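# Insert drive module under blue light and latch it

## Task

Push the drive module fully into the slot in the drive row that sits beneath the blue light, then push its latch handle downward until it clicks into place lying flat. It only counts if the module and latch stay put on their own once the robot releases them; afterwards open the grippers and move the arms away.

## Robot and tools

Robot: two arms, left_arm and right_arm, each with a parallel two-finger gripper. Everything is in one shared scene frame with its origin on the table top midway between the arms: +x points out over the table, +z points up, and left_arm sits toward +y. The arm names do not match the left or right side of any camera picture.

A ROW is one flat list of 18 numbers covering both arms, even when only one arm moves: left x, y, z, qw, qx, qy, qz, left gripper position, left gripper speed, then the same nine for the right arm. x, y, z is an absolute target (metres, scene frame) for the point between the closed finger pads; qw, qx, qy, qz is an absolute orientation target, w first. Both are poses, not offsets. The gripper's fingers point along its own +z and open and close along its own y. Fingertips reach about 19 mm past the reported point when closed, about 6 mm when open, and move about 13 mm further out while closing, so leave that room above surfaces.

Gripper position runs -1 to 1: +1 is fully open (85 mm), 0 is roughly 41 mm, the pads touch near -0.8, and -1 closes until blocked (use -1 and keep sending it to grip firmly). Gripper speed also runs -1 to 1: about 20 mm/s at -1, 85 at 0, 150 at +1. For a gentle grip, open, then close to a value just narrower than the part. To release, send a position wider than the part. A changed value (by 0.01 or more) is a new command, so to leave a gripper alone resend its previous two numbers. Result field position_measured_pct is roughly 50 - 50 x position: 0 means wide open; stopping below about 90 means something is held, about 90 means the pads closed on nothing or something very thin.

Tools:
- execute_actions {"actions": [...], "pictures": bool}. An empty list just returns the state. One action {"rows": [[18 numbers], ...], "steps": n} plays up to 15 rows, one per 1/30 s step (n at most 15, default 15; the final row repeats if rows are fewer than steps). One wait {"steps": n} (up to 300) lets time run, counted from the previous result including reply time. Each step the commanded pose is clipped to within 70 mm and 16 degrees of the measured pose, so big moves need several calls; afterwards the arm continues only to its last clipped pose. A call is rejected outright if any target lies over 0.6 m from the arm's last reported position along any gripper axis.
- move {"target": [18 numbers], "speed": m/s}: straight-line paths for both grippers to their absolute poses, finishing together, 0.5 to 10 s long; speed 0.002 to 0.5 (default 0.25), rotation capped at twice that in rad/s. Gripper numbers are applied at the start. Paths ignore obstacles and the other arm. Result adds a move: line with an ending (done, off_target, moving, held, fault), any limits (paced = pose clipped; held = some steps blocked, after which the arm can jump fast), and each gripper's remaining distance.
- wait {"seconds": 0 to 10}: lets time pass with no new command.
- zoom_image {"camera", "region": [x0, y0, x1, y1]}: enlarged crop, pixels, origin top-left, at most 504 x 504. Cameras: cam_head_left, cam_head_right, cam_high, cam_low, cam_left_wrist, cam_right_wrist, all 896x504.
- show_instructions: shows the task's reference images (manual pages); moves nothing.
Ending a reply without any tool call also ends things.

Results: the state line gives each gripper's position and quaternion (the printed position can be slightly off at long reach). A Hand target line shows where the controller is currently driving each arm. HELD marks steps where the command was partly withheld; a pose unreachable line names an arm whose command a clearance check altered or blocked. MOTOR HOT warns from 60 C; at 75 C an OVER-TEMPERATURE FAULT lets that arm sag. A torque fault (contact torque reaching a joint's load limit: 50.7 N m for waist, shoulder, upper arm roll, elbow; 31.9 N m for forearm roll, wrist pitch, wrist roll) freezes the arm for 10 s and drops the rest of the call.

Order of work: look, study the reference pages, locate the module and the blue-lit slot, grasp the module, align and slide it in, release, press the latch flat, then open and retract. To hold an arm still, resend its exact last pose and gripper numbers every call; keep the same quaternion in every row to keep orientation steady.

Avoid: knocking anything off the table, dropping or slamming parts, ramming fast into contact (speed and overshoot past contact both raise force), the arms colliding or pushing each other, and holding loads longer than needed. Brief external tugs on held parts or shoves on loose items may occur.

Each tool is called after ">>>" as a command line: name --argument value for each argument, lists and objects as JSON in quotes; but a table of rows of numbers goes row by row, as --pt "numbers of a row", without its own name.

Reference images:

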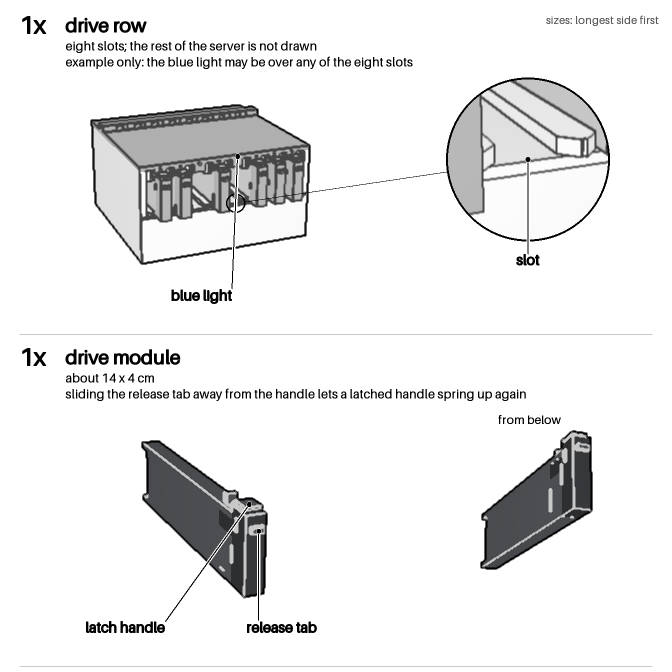

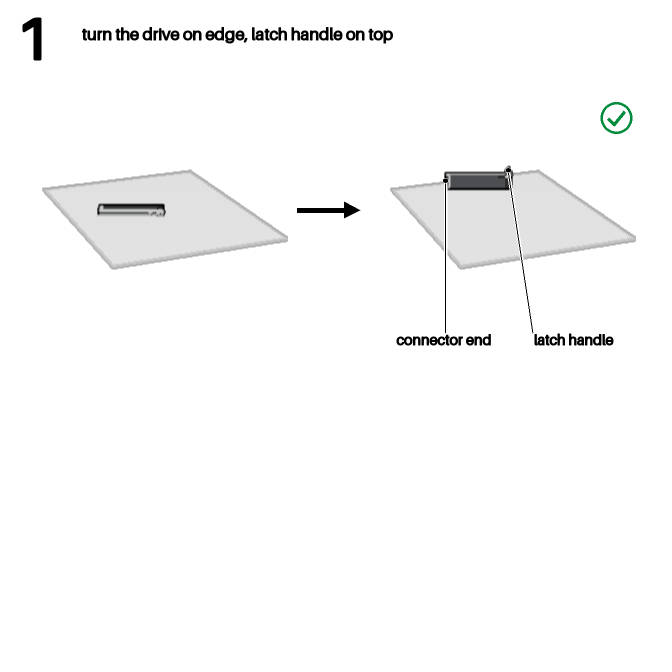

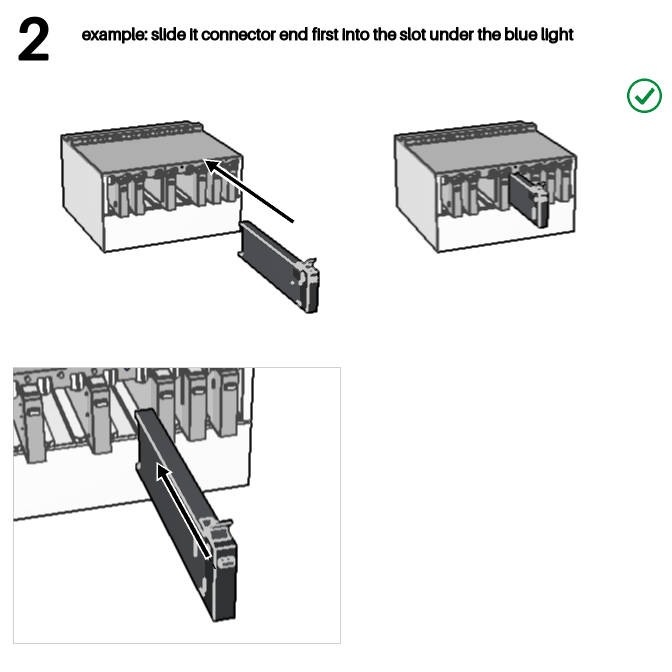

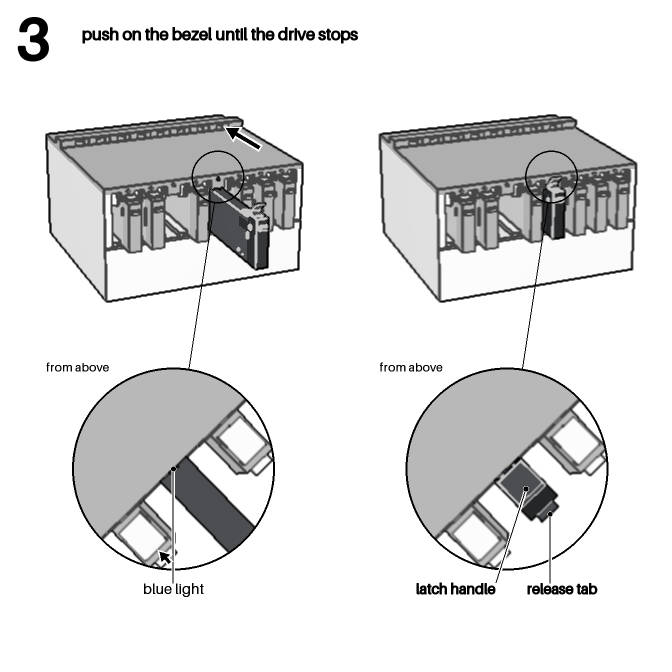

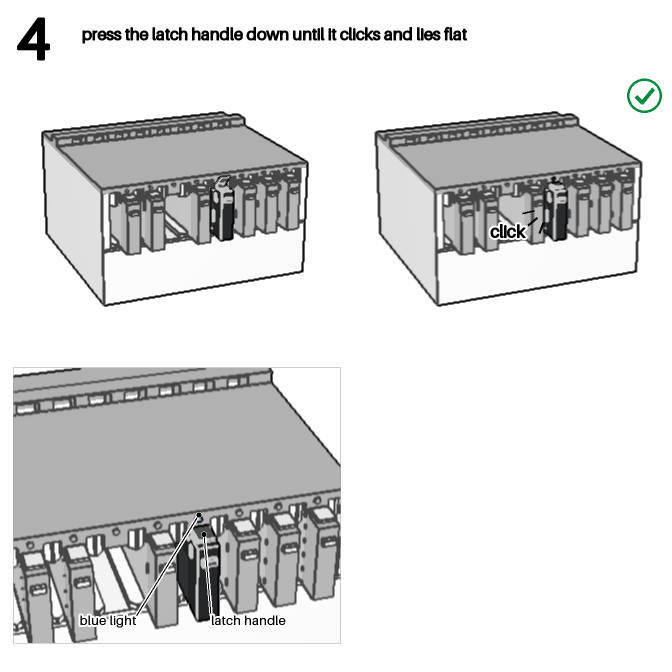

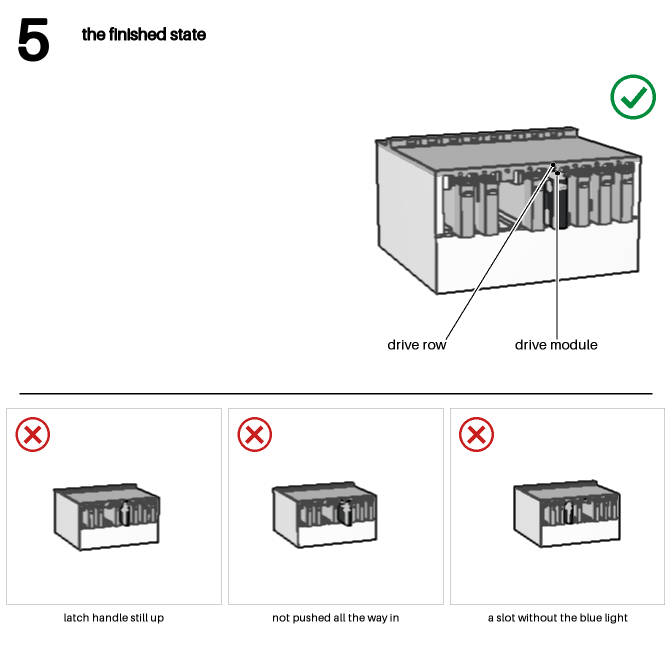

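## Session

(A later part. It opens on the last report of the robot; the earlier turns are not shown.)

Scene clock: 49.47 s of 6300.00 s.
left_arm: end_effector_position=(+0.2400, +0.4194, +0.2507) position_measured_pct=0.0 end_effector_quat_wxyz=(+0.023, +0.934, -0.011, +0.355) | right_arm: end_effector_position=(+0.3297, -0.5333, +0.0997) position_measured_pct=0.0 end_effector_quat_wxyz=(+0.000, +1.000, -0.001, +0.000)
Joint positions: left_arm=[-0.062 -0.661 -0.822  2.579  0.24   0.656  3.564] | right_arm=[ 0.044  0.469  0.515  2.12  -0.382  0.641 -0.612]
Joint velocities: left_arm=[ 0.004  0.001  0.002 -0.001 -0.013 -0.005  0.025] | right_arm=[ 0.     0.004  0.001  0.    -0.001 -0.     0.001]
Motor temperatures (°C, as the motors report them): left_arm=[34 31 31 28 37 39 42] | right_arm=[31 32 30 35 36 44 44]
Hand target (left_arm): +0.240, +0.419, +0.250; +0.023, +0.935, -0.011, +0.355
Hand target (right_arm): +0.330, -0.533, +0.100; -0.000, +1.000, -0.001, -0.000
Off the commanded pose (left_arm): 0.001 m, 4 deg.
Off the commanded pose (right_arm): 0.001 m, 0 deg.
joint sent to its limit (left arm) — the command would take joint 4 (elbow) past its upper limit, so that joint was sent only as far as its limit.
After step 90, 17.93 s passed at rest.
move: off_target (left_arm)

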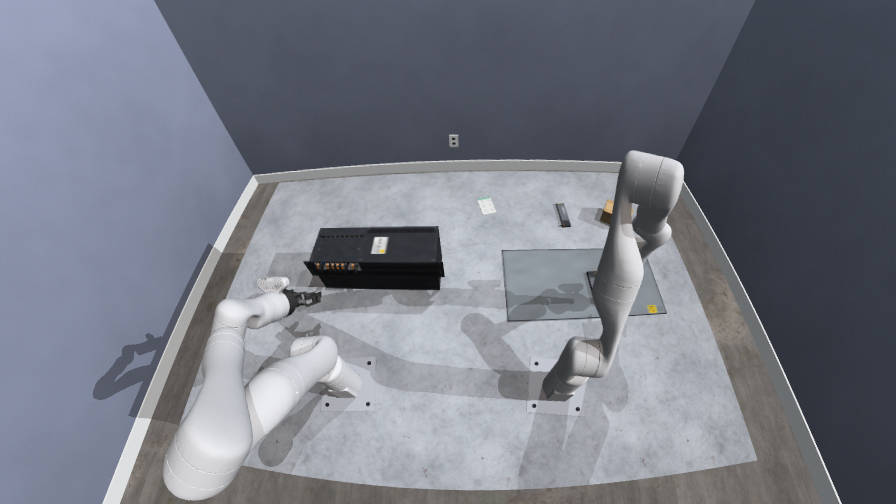

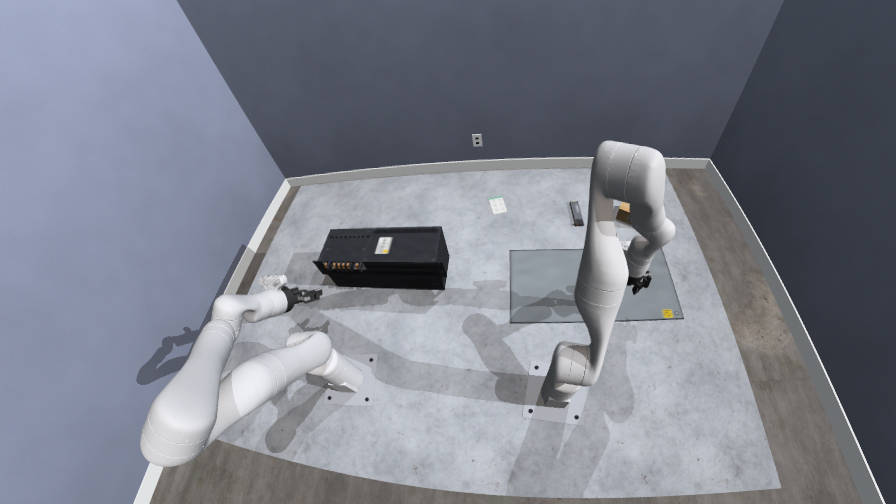

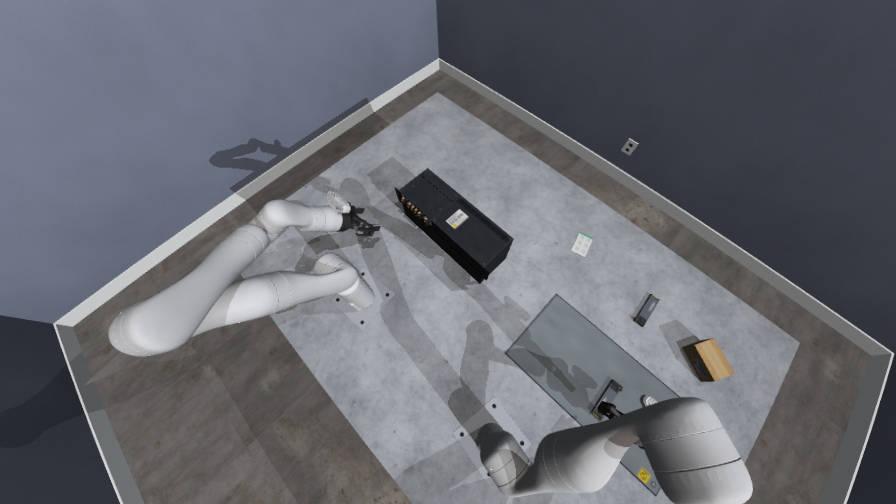

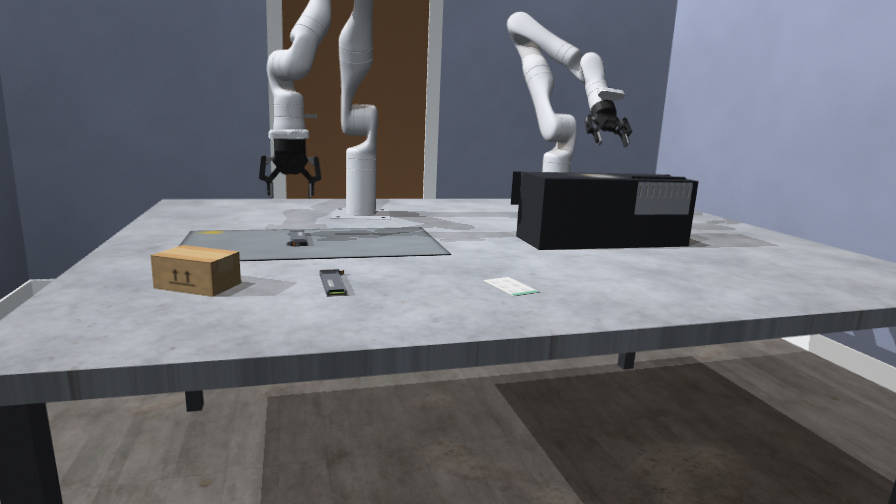

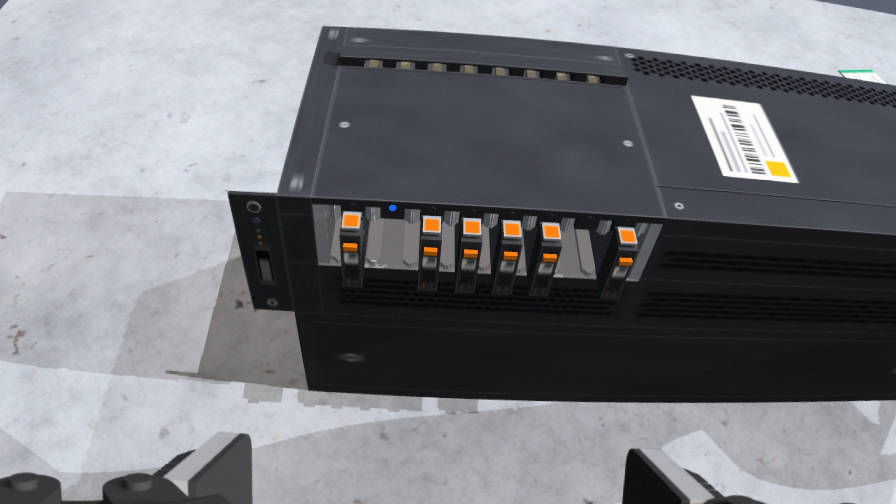

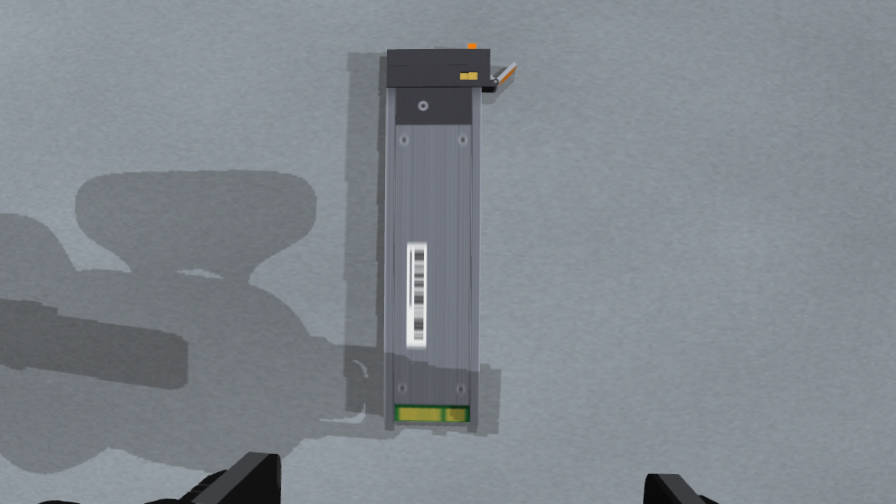

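>>> move --target '[0.25,0.2,0.35,0,1,0,0,1,0,0.37,-0.521,0.021,0,1,0.022,0,0.4,0]' --speed 0.1

>>> move --target '[0.25,0.2,0.35,0,1,0,0,1,0,0.37,-0.521,0.021,0,1,0.022,0,-1,-0.5]'

>>> move --target '[0.25,0.2,0.35,0,1,0,0,1,0,0.37,-0.45,0.25,0,1,0.022,0,-1,-0.5]' --speed 0.15

Scene clock: 76.90 s of 6300.00 s.
left_arm: end_effector_position=(+0.2493, +0.2008, +0.3501) position_measured_pct=0.0 end_effector_quat_wxyz=(-0.002, +1.000, +0.001, +0.000) | right_arm: end_effector_position=(+0.3698, -0.5209, +0.0210) position_measured_pct=29.8 end_effector_quat_wxyz=(-0.000, +1.000, +0.022, -0.000)
Joint positions: left_arm=[-0.551 -0.357  0.767  1.881  0.242  1.524  4.789] | right_arm=[ 0.093  0.68   0.352  2.091 -0.517  0.455 -0.546]
Joint velocities: left_arm=[-0.006  0.011  0.003 -0.004 -0.003  0.002  0.004] | right_arm=[ 0.     0.002 -0.001  0.     0.     0.     0.   ]
Motor temperatures (°C, as the motors report them): left_arm=[34 31 31 28 37 39 42] | right_arm=[31 32 30 35 36 44 44]
Hand target (left_arm): +0.250, +0.201, +0.350; -0.001, +1.000, +0.001, +0.000
Hand target (right_arm): +0.370, -0.521, +0.021; -0.000, +1.000, +0.022, -0.000
Off the commanded pose (left_arm): 0.001 m, 0 deg.
Off the commanded pose (right_arm): 0.000 m, 0 deg.
After step 90, 20.43 s passed at rest.
move: done

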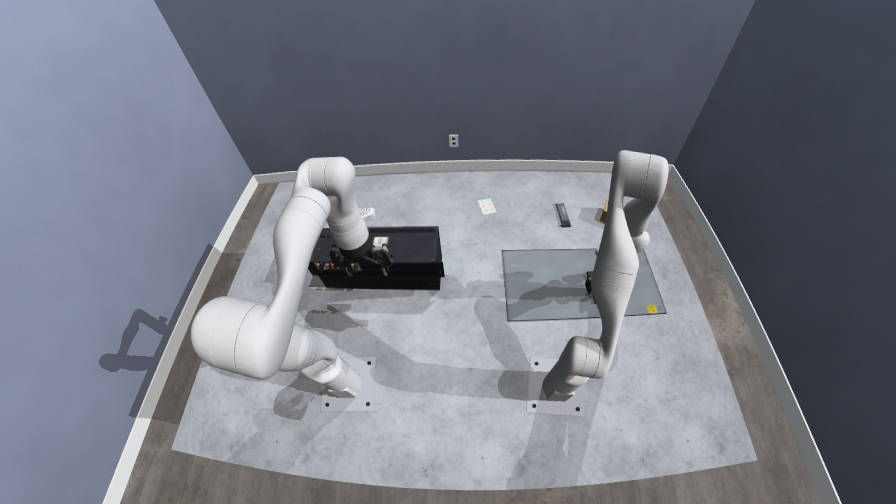

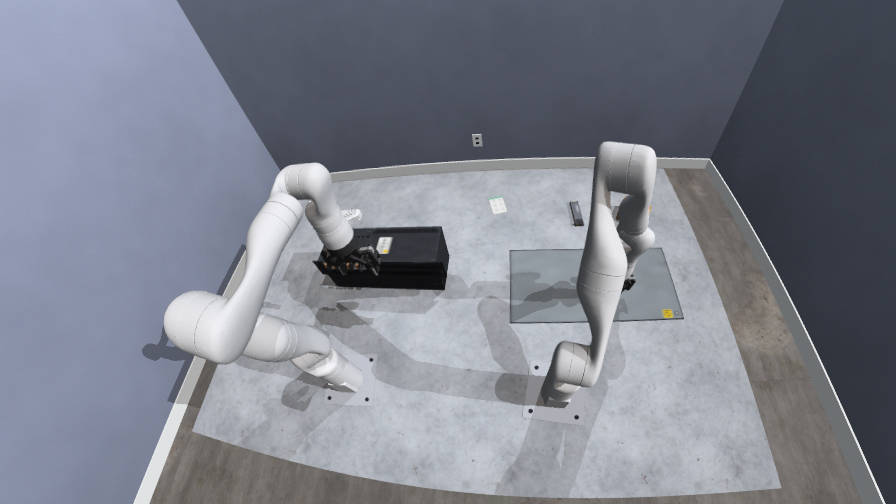

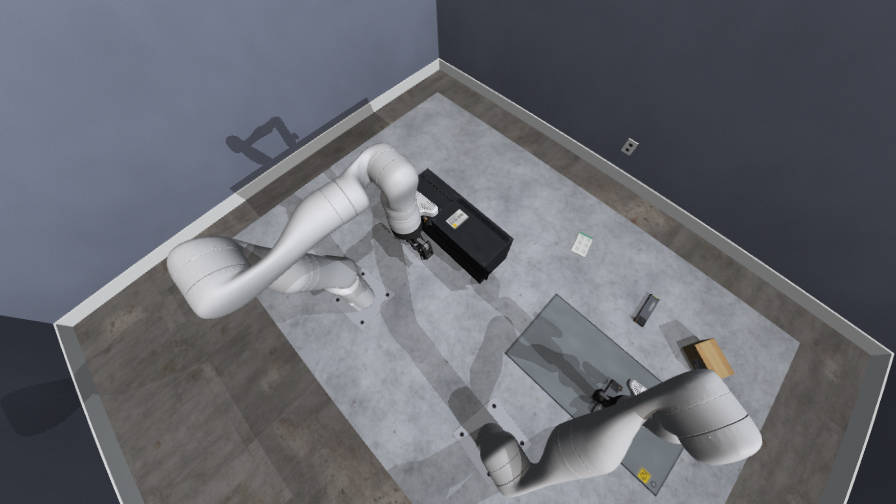

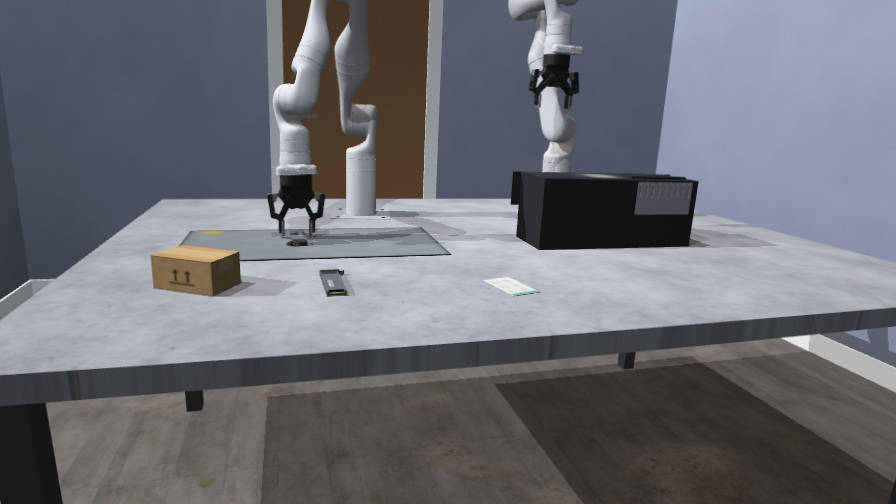

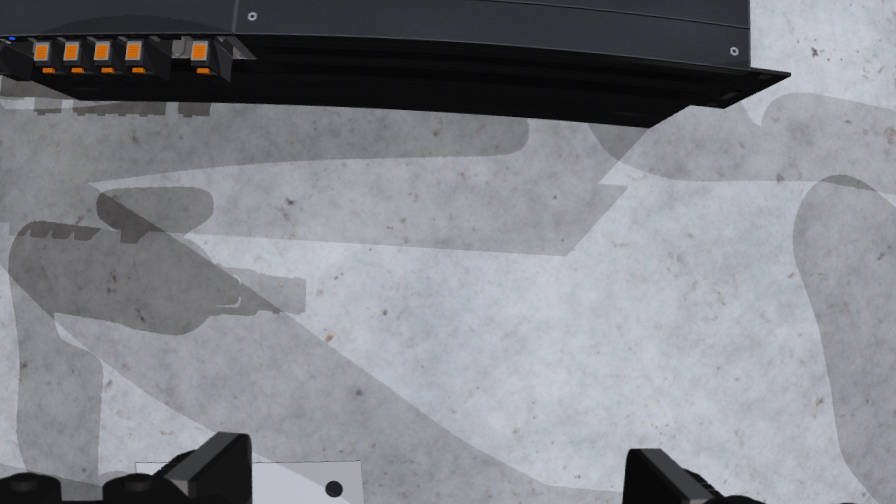

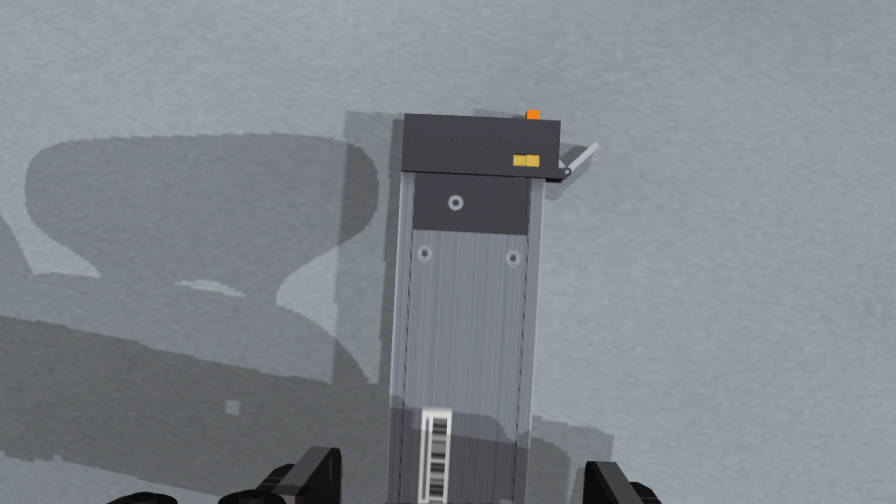

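Scene clock: 77.83 s of 6300.00 s.
left_arm: end_effector_position=(+0.2500, +0.2000, +0.3500) position_measured_pct=0.0 end_effector_quat_wxyz=(-0.000, +1.000, -0.000, +0.000) | right_arm: end_effector_position=(+0.3700, -0.5209, +0.0216) position_measured_pct=60.3 end_effector_quat_wxyz=(-0.000, +1.000, +0.022, +0.000)
Joint positions: left_arm=[-0.551 -0.354  0.769  1.88   0.243  1.522  4.789] | right_arm=[ 0.093  0.679  0.353  2.09  -0.516  0.456 -0.546]
Joint velocities: left_arm=[ 0.     0.    -0.    -0.     0.002 -0.     0.   ] | right_arm=[ 0.001 -0.001  0.    -0.     0.001 -0.     0.   ]
Motor temperatures (°C, as the motors report them): left_arm=[34 31 31 28 37 39 42] | right_arm=[31 32 30 35 36 44 44]
Hand target (left_arm): +0.250, +0.200, +0.350; -0.000, +1.000, -0.000, +0.000
Hand target (right_arm): +0.370, -0.521, +0.021; -0.000, +1.000, +0.022, -0.000
Off the commanded pose (left_arm): 0.000 m, 0 deg.
Off the commanded pose (right_arm): 0.001 m, 0 deg.
move: done

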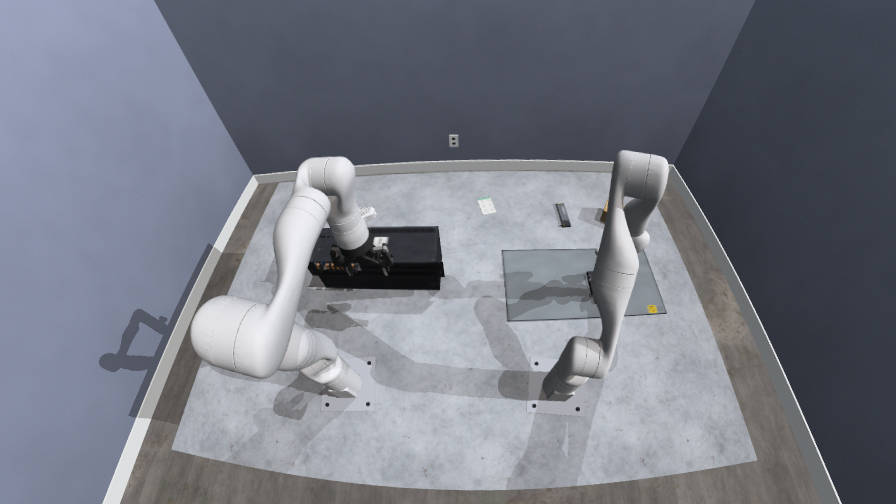

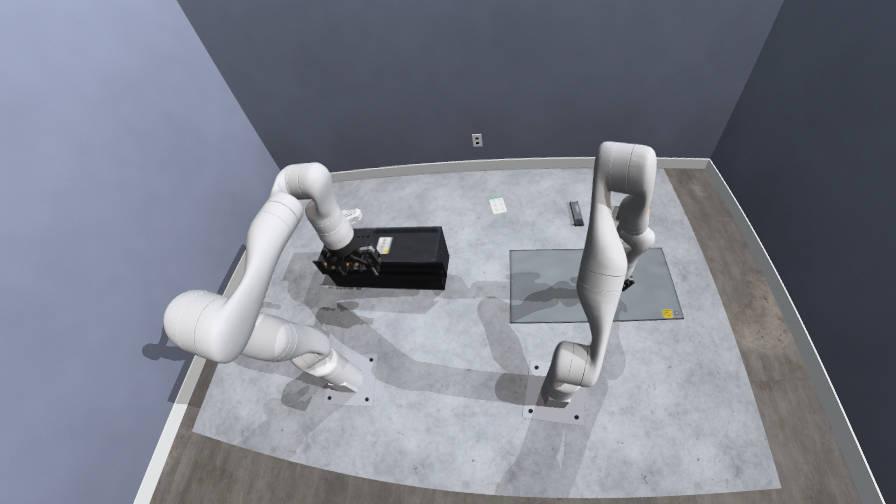

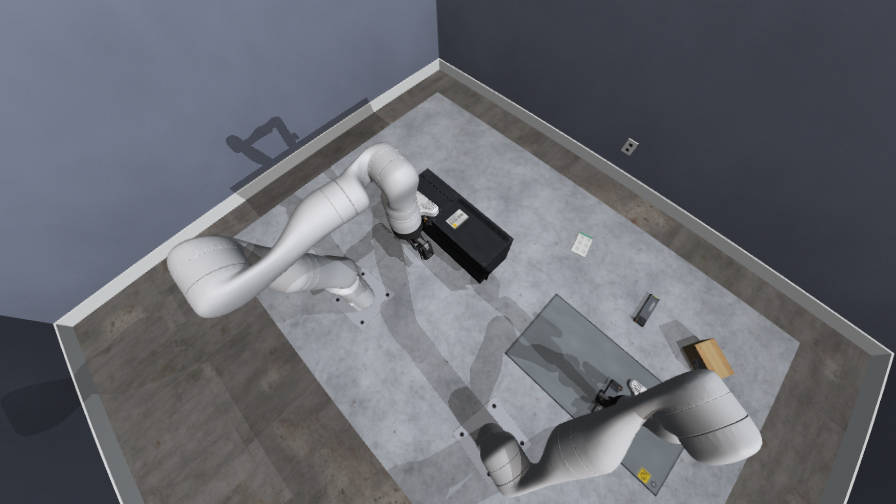

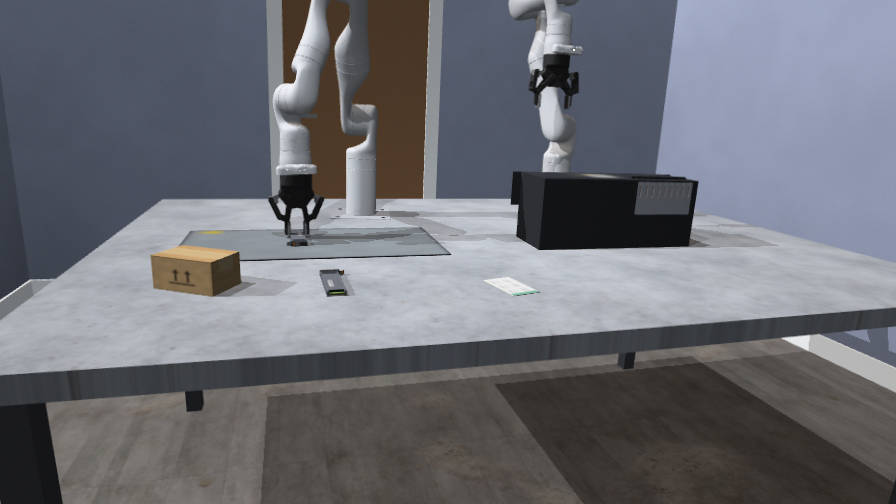

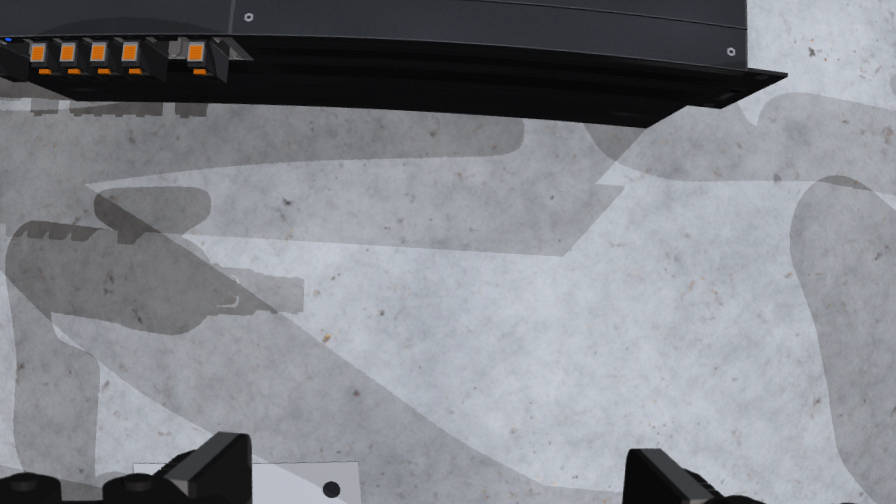

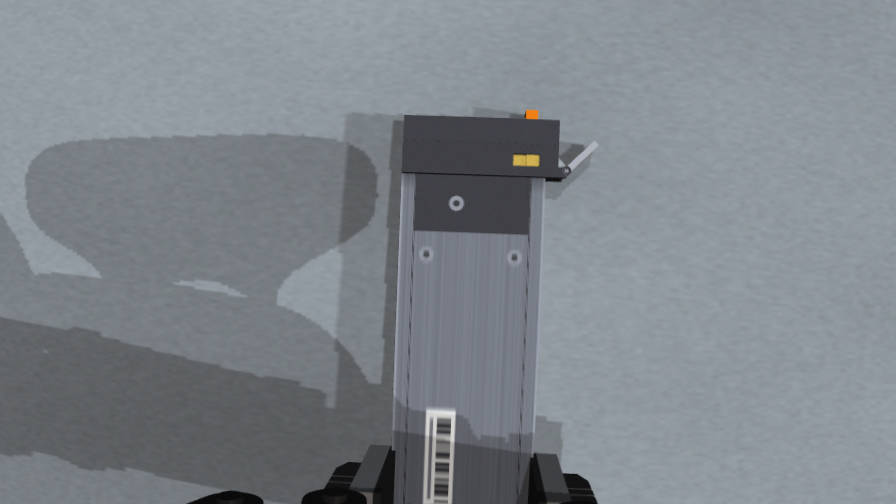

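Scene clock: 79.87 s of 6300.00 s.
left_arm: end_effector_position=(+0.2500, +0.2000, +0.3500) position_measured_pct=0.0 end_effector_quat_wxyz=(+0.000, +1.000, -0.000, +0.000) | right_arm: end_effector_position=(+0.3704, -0.4498, +0.2501) position_measured_pct=60.3 end_effector_quat_wxyz=(-0.000, +1.000, +0.023, -0.000)
Joint positions: left_arm=[-0.551 -0.354  0.769  1.88   0.243  1.522  4.789] | right_arm=[-0.347  0.177  0.6    1.884 -0.111  1.114 -1.092]
Joint velocities: left_arm=[-0.    -0.001 -0.001 -0.002  0.001  0.     0.   ] | right_arm=[-0.005 -0.005 -0.002 -0.001  0.001  0.    -0.001]
Motor temperatures (°C, as the motors report them): left_arm=[34 31 31 28 37 39 42] | right_arm=[31 32 30 35 36 44 44]
Hand target (left_arm): +0.250, +0.200, +0.350; -0.000, +1.000, +0.000, -0.000
Hand target (right_arm): +0.370, -0.450, +0.250; -0.000, +1.000, +0.023, -0.000
Off the commanded pose (left_arm): 0.000 m, 0 deg.
Off the commanded pose (right_arm): 0.000 m, 0 deg.
move: done

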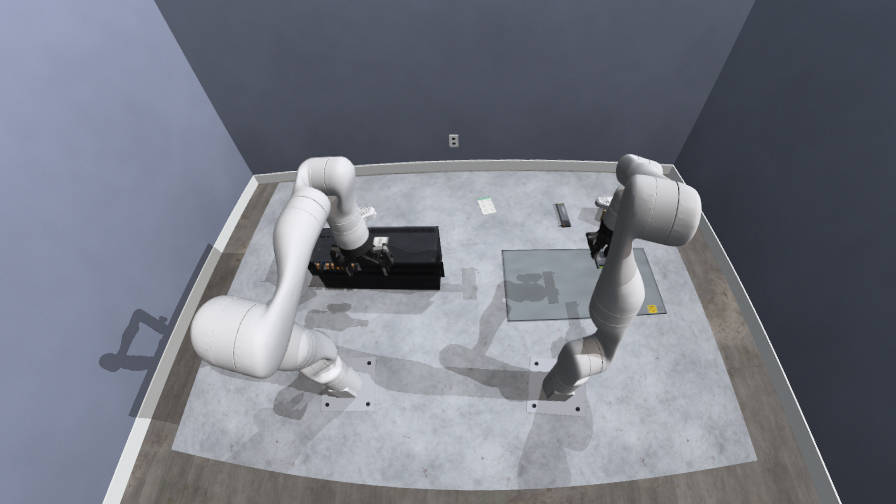

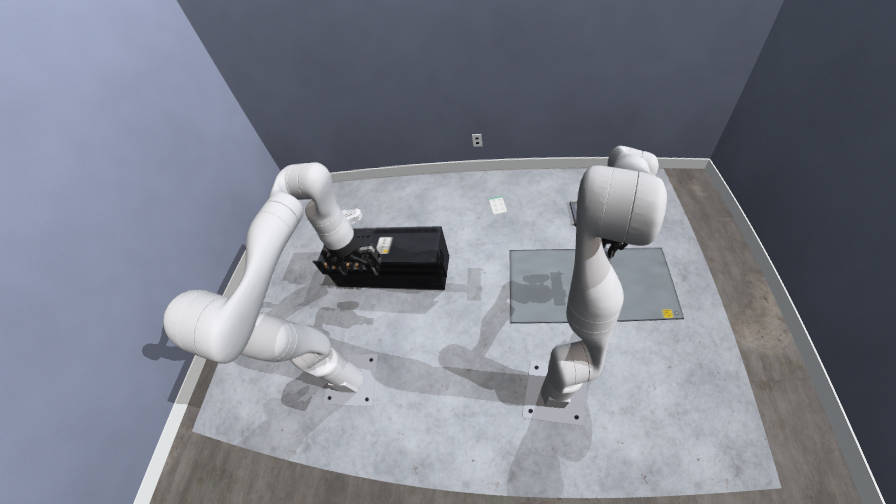

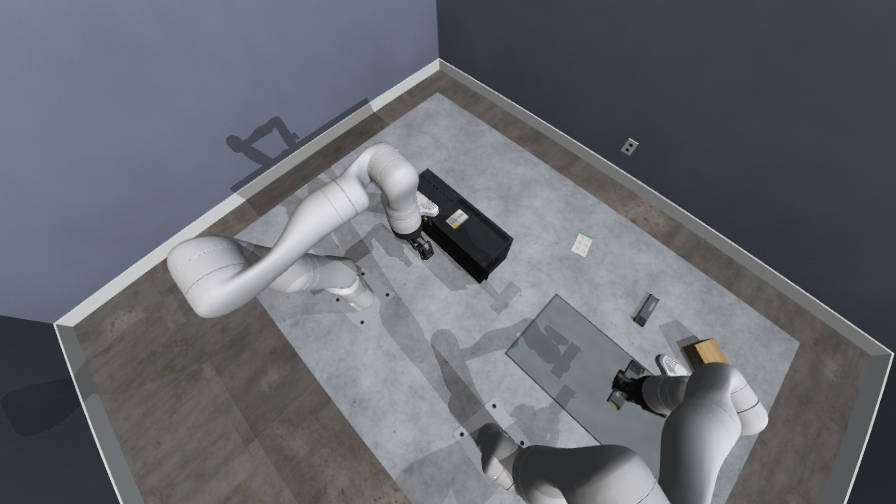

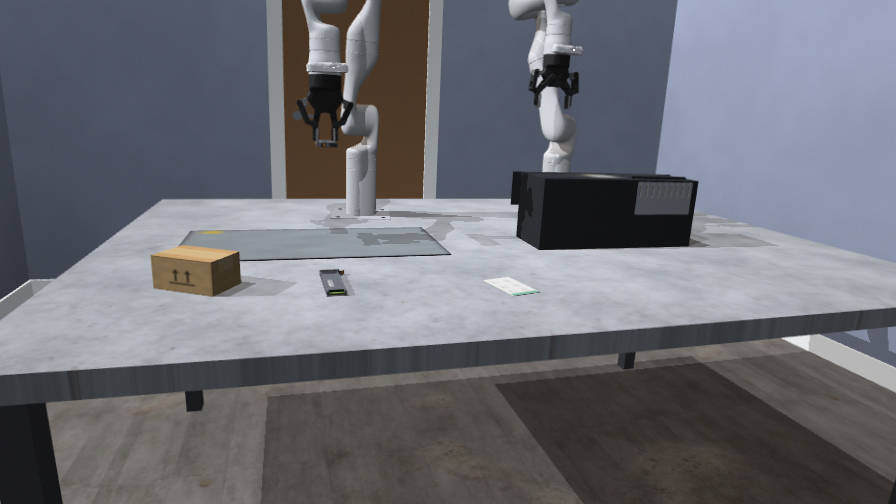

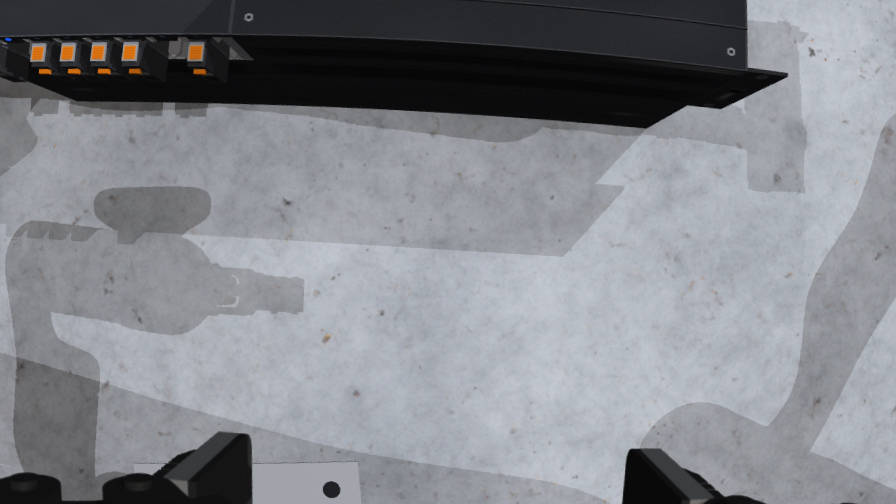

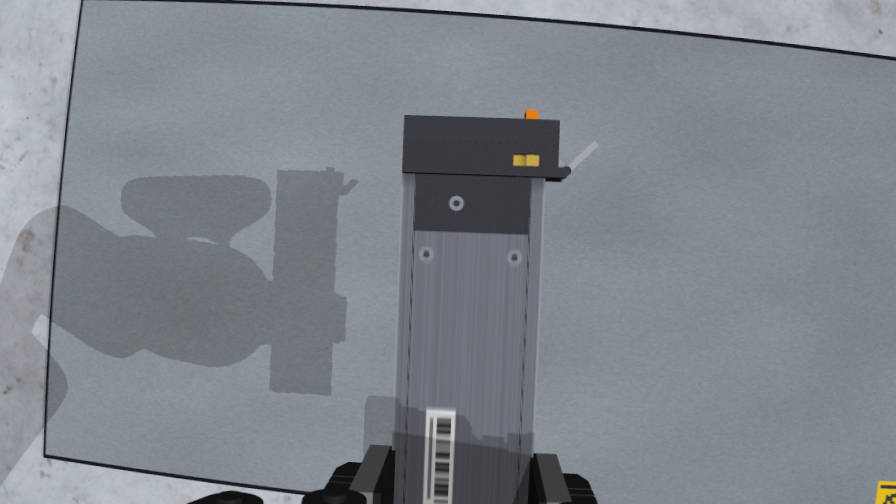

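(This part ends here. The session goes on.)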